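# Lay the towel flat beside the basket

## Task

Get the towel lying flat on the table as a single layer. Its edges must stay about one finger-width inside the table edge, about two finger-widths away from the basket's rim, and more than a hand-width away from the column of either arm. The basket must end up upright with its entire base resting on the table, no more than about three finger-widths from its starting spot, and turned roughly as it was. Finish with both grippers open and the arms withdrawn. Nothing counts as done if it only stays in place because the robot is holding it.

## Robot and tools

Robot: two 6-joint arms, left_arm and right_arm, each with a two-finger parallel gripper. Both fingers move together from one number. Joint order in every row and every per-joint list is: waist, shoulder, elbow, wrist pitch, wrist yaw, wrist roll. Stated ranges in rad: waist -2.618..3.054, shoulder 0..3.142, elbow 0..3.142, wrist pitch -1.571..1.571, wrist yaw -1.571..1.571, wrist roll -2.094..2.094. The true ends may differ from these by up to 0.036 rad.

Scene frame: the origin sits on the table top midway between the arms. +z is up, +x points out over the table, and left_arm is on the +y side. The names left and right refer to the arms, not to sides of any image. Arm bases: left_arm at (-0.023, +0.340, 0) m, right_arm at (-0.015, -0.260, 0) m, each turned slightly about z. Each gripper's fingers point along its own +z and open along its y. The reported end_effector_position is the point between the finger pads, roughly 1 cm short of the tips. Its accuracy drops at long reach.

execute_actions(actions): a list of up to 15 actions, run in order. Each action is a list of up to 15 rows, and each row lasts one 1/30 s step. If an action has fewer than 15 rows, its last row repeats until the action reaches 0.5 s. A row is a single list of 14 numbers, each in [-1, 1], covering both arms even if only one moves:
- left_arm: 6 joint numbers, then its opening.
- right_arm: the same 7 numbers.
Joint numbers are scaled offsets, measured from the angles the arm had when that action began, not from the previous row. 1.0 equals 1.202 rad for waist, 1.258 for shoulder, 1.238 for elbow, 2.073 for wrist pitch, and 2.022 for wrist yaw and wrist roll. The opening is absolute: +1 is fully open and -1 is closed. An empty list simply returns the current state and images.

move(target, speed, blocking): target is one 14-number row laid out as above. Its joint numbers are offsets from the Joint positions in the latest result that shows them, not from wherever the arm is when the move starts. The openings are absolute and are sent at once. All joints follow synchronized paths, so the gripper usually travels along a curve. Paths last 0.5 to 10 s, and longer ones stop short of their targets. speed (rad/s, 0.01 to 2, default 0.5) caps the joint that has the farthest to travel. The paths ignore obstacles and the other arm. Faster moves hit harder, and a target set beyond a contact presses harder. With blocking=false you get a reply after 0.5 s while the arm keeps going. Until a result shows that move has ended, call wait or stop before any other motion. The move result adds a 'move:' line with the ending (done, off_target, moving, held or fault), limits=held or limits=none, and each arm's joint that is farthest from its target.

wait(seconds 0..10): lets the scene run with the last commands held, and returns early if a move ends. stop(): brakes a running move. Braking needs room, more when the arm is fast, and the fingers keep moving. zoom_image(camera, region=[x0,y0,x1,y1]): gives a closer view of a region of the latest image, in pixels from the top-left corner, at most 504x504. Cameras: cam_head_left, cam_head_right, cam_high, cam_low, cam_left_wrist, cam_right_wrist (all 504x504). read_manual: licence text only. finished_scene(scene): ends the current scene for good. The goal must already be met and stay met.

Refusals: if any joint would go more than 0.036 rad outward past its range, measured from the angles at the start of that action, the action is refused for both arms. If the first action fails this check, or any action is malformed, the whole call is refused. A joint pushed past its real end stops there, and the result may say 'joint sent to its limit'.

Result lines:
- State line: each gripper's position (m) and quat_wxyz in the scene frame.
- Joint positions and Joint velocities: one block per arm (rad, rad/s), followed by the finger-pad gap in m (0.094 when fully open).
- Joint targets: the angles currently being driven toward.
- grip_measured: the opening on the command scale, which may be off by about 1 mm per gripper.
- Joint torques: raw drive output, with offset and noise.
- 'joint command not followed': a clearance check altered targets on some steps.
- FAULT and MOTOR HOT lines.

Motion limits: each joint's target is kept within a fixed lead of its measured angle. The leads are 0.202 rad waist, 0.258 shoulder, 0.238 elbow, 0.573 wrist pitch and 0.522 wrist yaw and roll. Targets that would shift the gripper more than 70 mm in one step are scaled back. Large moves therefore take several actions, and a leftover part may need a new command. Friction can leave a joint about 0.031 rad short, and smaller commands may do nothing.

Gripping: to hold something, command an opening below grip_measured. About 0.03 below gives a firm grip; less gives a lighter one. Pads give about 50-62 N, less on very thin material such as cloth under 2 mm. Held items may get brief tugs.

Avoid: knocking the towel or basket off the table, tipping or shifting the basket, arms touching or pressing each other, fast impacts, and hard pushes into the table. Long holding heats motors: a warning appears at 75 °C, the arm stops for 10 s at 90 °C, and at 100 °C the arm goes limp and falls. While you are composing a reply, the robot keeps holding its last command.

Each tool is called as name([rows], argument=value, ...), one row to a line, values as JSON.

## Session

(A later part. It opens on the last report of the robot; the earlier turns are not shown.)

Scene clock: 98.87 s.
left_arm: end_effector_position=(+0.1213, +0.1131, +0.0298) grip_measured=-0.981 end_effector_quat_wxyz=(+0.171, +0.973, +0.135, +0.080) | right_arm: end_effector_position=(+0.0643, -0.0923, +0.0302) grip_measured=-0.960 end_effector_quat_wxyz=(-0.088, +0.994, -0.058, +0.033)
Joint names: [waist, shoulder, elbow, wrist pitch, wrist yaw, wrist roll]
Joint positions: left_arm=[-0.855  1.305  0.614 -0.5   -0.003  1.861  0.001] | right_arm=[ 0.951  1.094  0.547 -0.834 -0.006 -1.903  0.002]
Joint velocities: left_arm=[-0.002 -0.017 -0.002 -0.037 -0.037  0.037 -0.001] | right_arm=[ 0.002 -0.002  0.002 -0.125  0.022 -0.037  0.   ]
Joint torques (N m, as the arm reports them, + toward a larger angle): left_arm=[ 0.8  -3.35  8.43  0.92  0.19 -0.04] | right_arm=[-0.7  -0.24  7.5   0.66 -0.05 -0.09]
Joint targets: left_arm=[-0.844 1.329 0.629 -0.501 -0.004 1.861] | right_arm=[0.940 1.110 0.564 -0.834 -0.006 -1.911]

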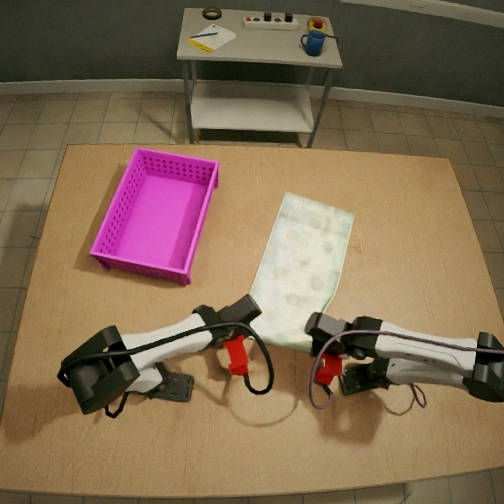

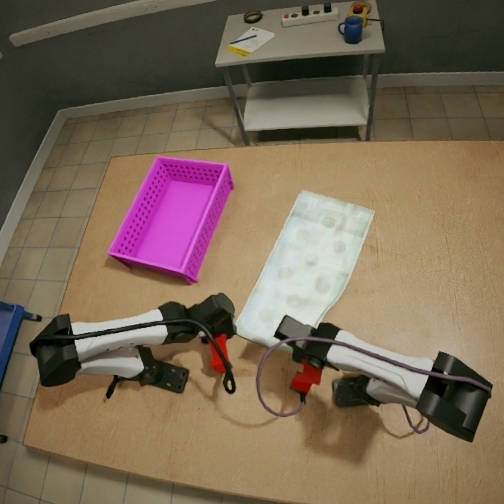

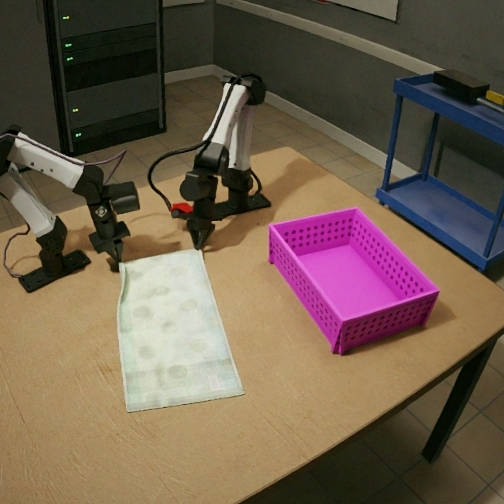

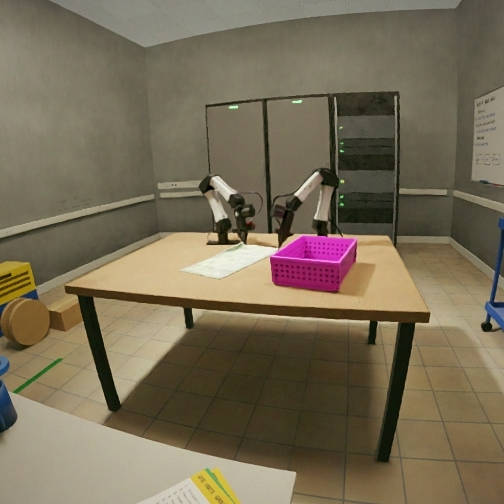

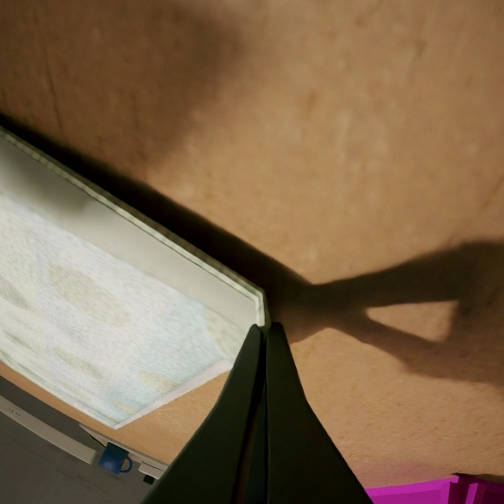

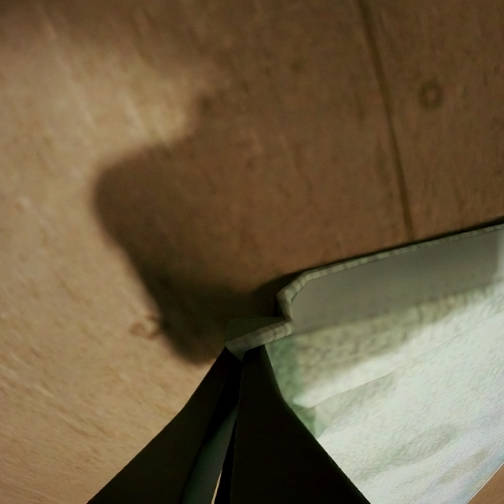

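move(target=[0.1456,0.093,0.0775,0.008,0,0.05,-1,-0.162,0.149,0.092,0.0405,0,-0.073,-1], speed=0.25)

Scene clock: 101.83 s.
left_arm: end_effector_position=(+0.1711, +0.1230, +0.0319) grip_measured=-0.981 end_effector_quat_wxyz=(+0.159, +0.967, +0.171, +0.100) | right_arm: end_effector_position=(+0.1147, -0.0808, +0.0295) grip_measured=-0.960 end_effector_quat_wxyz=(-0.082, +0.992, -0.081, +0.047)
Joint names: [waist, shoulder, elbow, wrist pitch, wrist yaw, wrist roll]
Joint positions: left_arm=[-0.691  1.399  0.693 -0.488 -0.002  1.951  0.001] | right_arm=[ 0.767  1.267  0.643 -0.757 -0.007 -2.042  0.002]
Joint velocities: left_arm=[ 0.022 -0.002  0.017  0.022 -0.037  0.037 -0.   ] | right_arm=[-0.017 -0.012  0.002  0.007  0.022 -0.037  0.001]
Joint torques (N m, as the arm reports them, + toward a larger angle): left_arm=[ 0.69 -4.51  8.43  0.96  0.16  0.05] | right_arm=[-0.71 -1.54  7.37  0.7  -0.05 -0.07]
Joint targets: left_arm=[-0.680 1.422 0.709 -0.484 -0.003 1.962] | right_arm=[0.756 1.282 0.661 -0.751 -0.006 -2.051]
move: off_target (left_arm); limits=none; left_arm: farthest joint: the shoulder, 0.023 radians from its target (0.117 radians at the start); right_arm: farthest joint: the elbow, 0.018 radians from its target (0.114 radians at the start)

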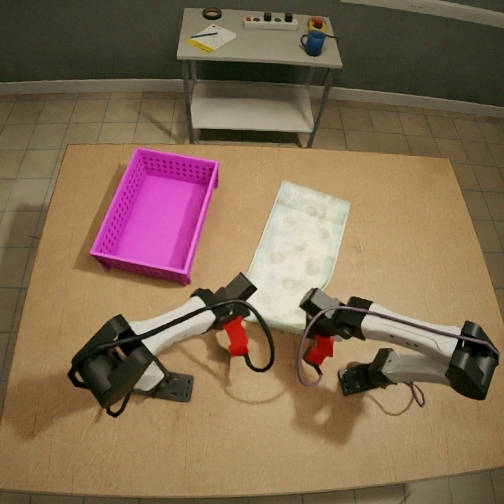

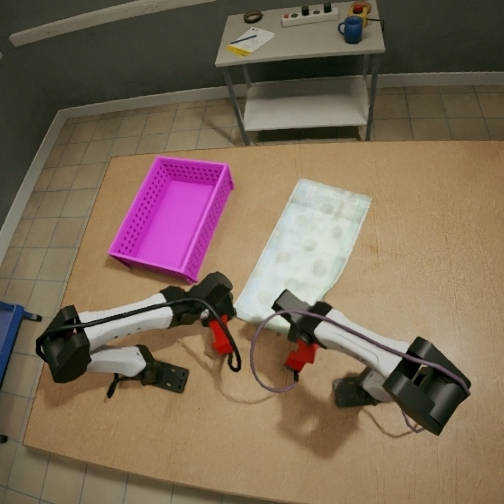

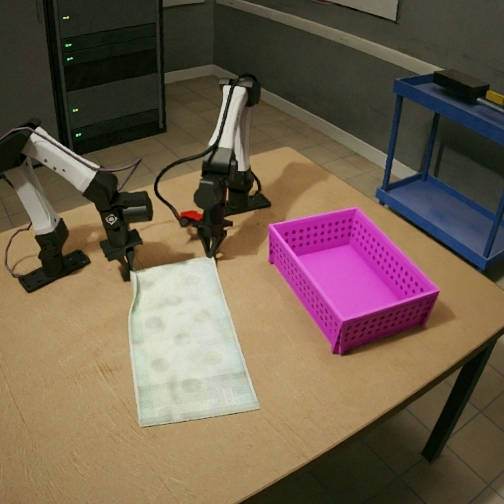

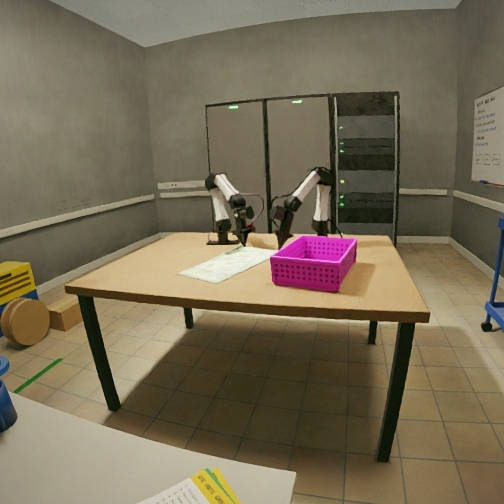

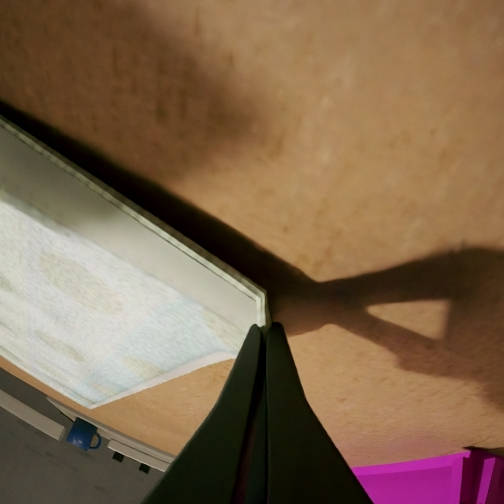

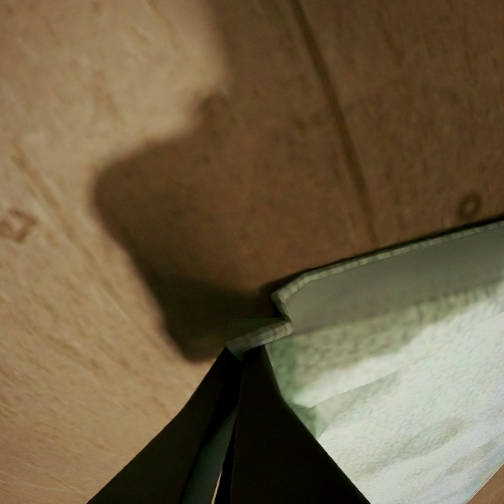

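execute_actions([
  [[0,0,0,0,0,0,-0.9,0,0,0,0,0,0,-0.9],[0,0,0,0,0,0,-0.8,0,0,0,0,0,0,-0.8],[0,0,0,0,0,0,-0.7,0,0,0,0,0,0,-0.7],[0,0,0,0,0,0,-0.6,0,0,0,0,0,0,-0.6],[0,0,0,0,0,0,-0.5,0,0,0,0,0,0,-0.5],[0,0,0,0,0,0,-0.4,0,0,0,0,0,0,-0.4],[0,0,0,0,0,0,-0.3,0,0,0,0,0,0,-0.3],[0,-0.02,0,0,0,0,-0.3,0,-0.02,0,0,0,0,-0.3],[0,-0.035,0,0,0,0,-0.3,0,-0.04,0,0,0,0,-0.3],[0,-0.05,0,0,0,0,-0.3,0,-0.06,0,0,0,0,-0.3],[0,-0.065,0,0,0,0,-0.3,0,-0.08,0,0,0,0,-0.3],[0,-0.08,0,0,0,0,-0.3,0,-0.1,0,0,0,0,-0.3],[0,-0.095,0,0,0,0,-0.3,0,-0.12,0,0,0,0,-0.3],[0,-0.11,0,0,0,0,-0.3,0,-0.14,0,0,0,0,-0.3],[0,-0.12,0,0,0,0,-0.3,0,-0.15,0,0,0,0,-0.3]],
])

Scene clock: 107.53 s.
left_arm: end_effector_position=(+0.1759, +0.1177, +0.0616) grip_measured=-0.303 end_effector_quat_wxyz=(+0.204, +0.956, +0.169, +0.127) | right_arm: end_effector_position=(+0.1206, -0.0728, +0.0591) grip_measured=-0.303 end_effector_quat_wxyz=(-0.143, +0.983, -0.080, +0.084)
Joint names: [waist, shoulder, elbow, wrist pitch, wrist yaw, wrist roll]
Joint positions: left_arm=[-0.691  1.291  0.693 -0.488 -0.002  1.951  0.033] | right_arm=[ 0.767  1.123  0.643 -0.757 -0.007 -2.042  0.033]
Joint velocities: left_arm=[ 0.017 -0.559 -0.007  0.007 -0.095  0.037  0.001] | right_arm=[ 0.002 -0.691  0.002 -0.007 -0.081 -0.007 -0.001]
Joint torques (N m, as the arm reports them, + toward a larger angle): left_arm=[-0.11 -6.61  7.32  1.15  0.2  -0.06] | right_arm=[ 0.17 -2.2   6.51  0.88 -0.04  0.04]
Joint targets: left_arm=[-0.691 1.247 0.693 -0.487 -0.002 1.951] | right_arm=[0.767 1.078 0.643 -0.757 -0.007 -2.042]

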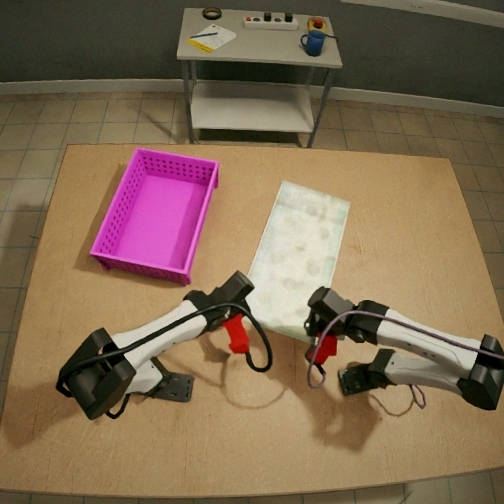

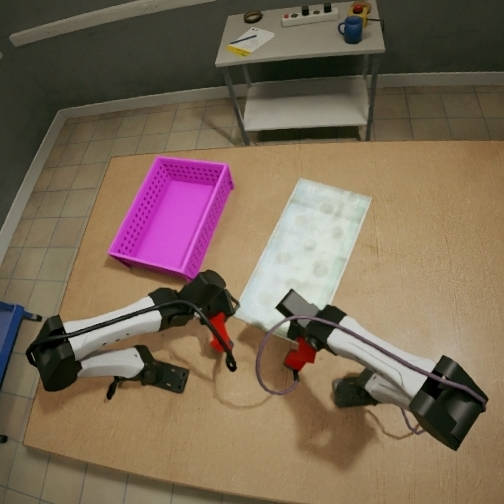

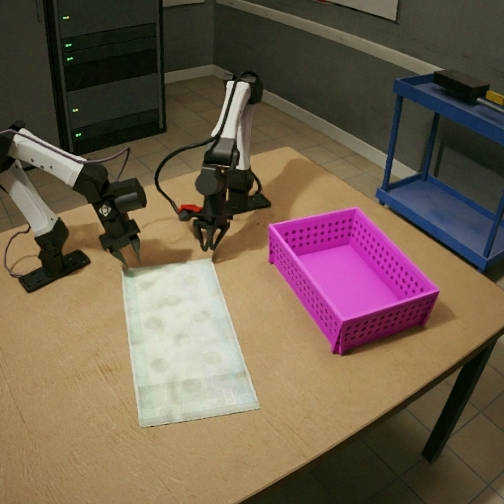

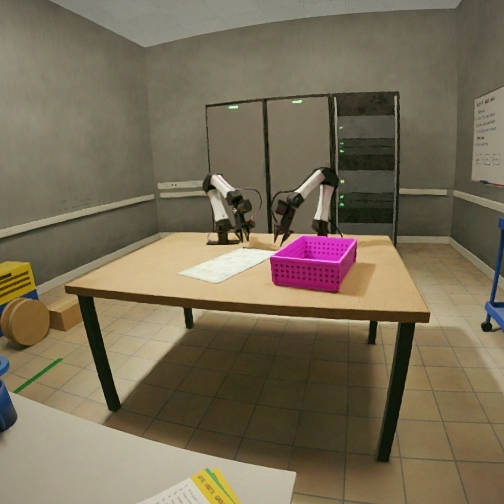

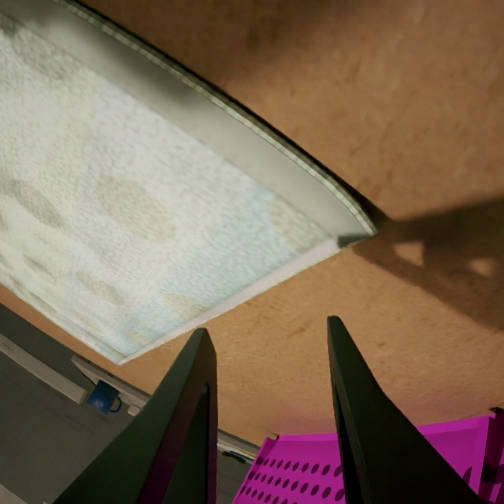

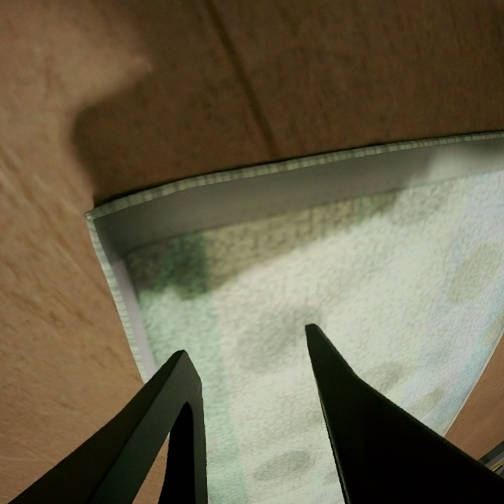

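move(target=[0.45,-0.549,0.086,-0.392,0,0,-0.3,-0.7,-0.416,0.127,-0.262,0,0,-0.3], speed=0.7)

Scene clock: 110.37 s.
left_arm: end_effector_position=(+0.1158, +0.2955, +0.1461) grip_measured=-0.303 end_effector_quat_wxyz=(+0.156, +0.881, +0.415, +0.168) | right_arm: end_effector_position=(+0.1268, -0.2439, +0.1447) grip_measured=-0.303 end_effector_quat_wxyz=(-0.129, +0.857, -0.464, +0.184)
Joint names: [waist, shoulder, elbow, wrist pitch, wrist yaw, wrist roll]
Joint positions: left_arm=[-0.16   0.617  0.785 -1.277 -0.002  1.951  0.033] | right_arm=[-0.064  0.613  0.782 -1.287 -0.005 -2.042  0.033]
Joint velocities: left_arm=[-0.002 -0.022 -0.002 -0.037  0.007 -0.007 -0.   ] | right_arm=[-0.017  0.007 -0.017 -0.037 -0.037 -0.007  0.001]
Joint torques (N m, as the arm reports them, + toward a larger angle): left_arm=[ 0.62 -0.3   8.63  0.87  0.18 -0.05] | right_arm=[-0.65  0.72  7.71  1.   -0.07  0.02]
Joint targets: left_arm=[-0.150 0.600 0.800 -1.300 -0.002 1.951] | right_arm=[-0.075 0.600 0.800 -1.300 -0.007 -2.042]
move: off_target (left_arm); limits=none; left_arm: farthest joint: the wrist pitch, 0.024 radians from its target (0.813 radians at the start); right_arm: farthest joint: the elbow, 0.018 radians from its target (0.157 radians at the start)

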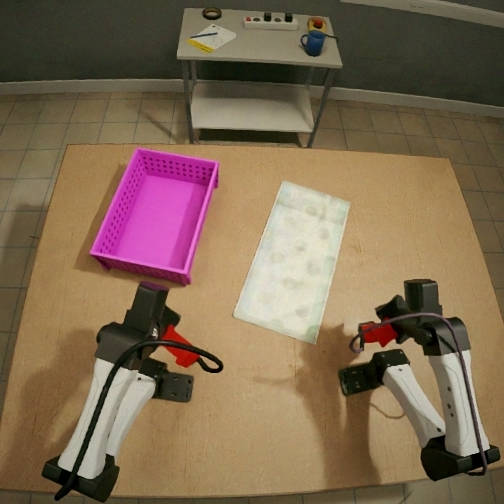

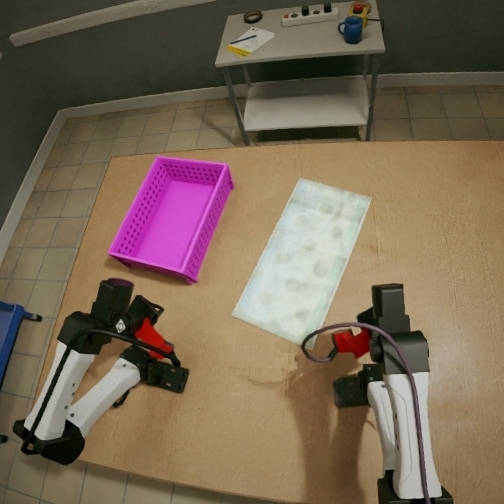

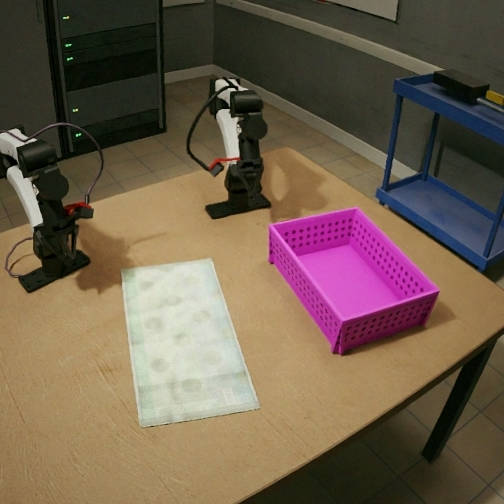

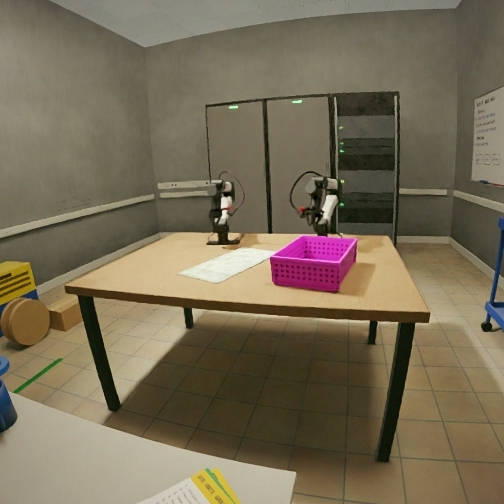

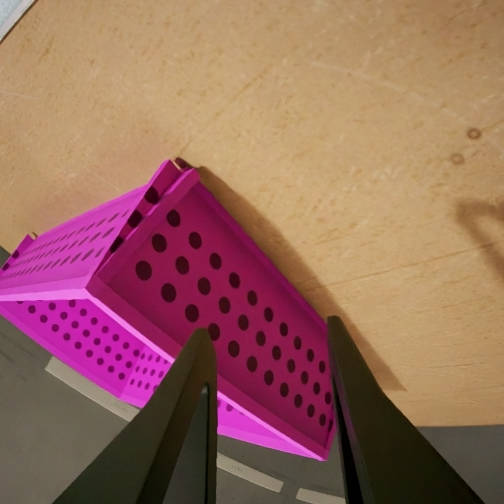

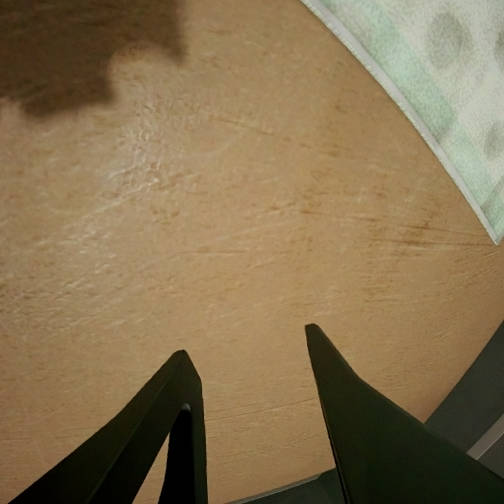

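finished_scene(scene=1)

The scene is finished: the task was done.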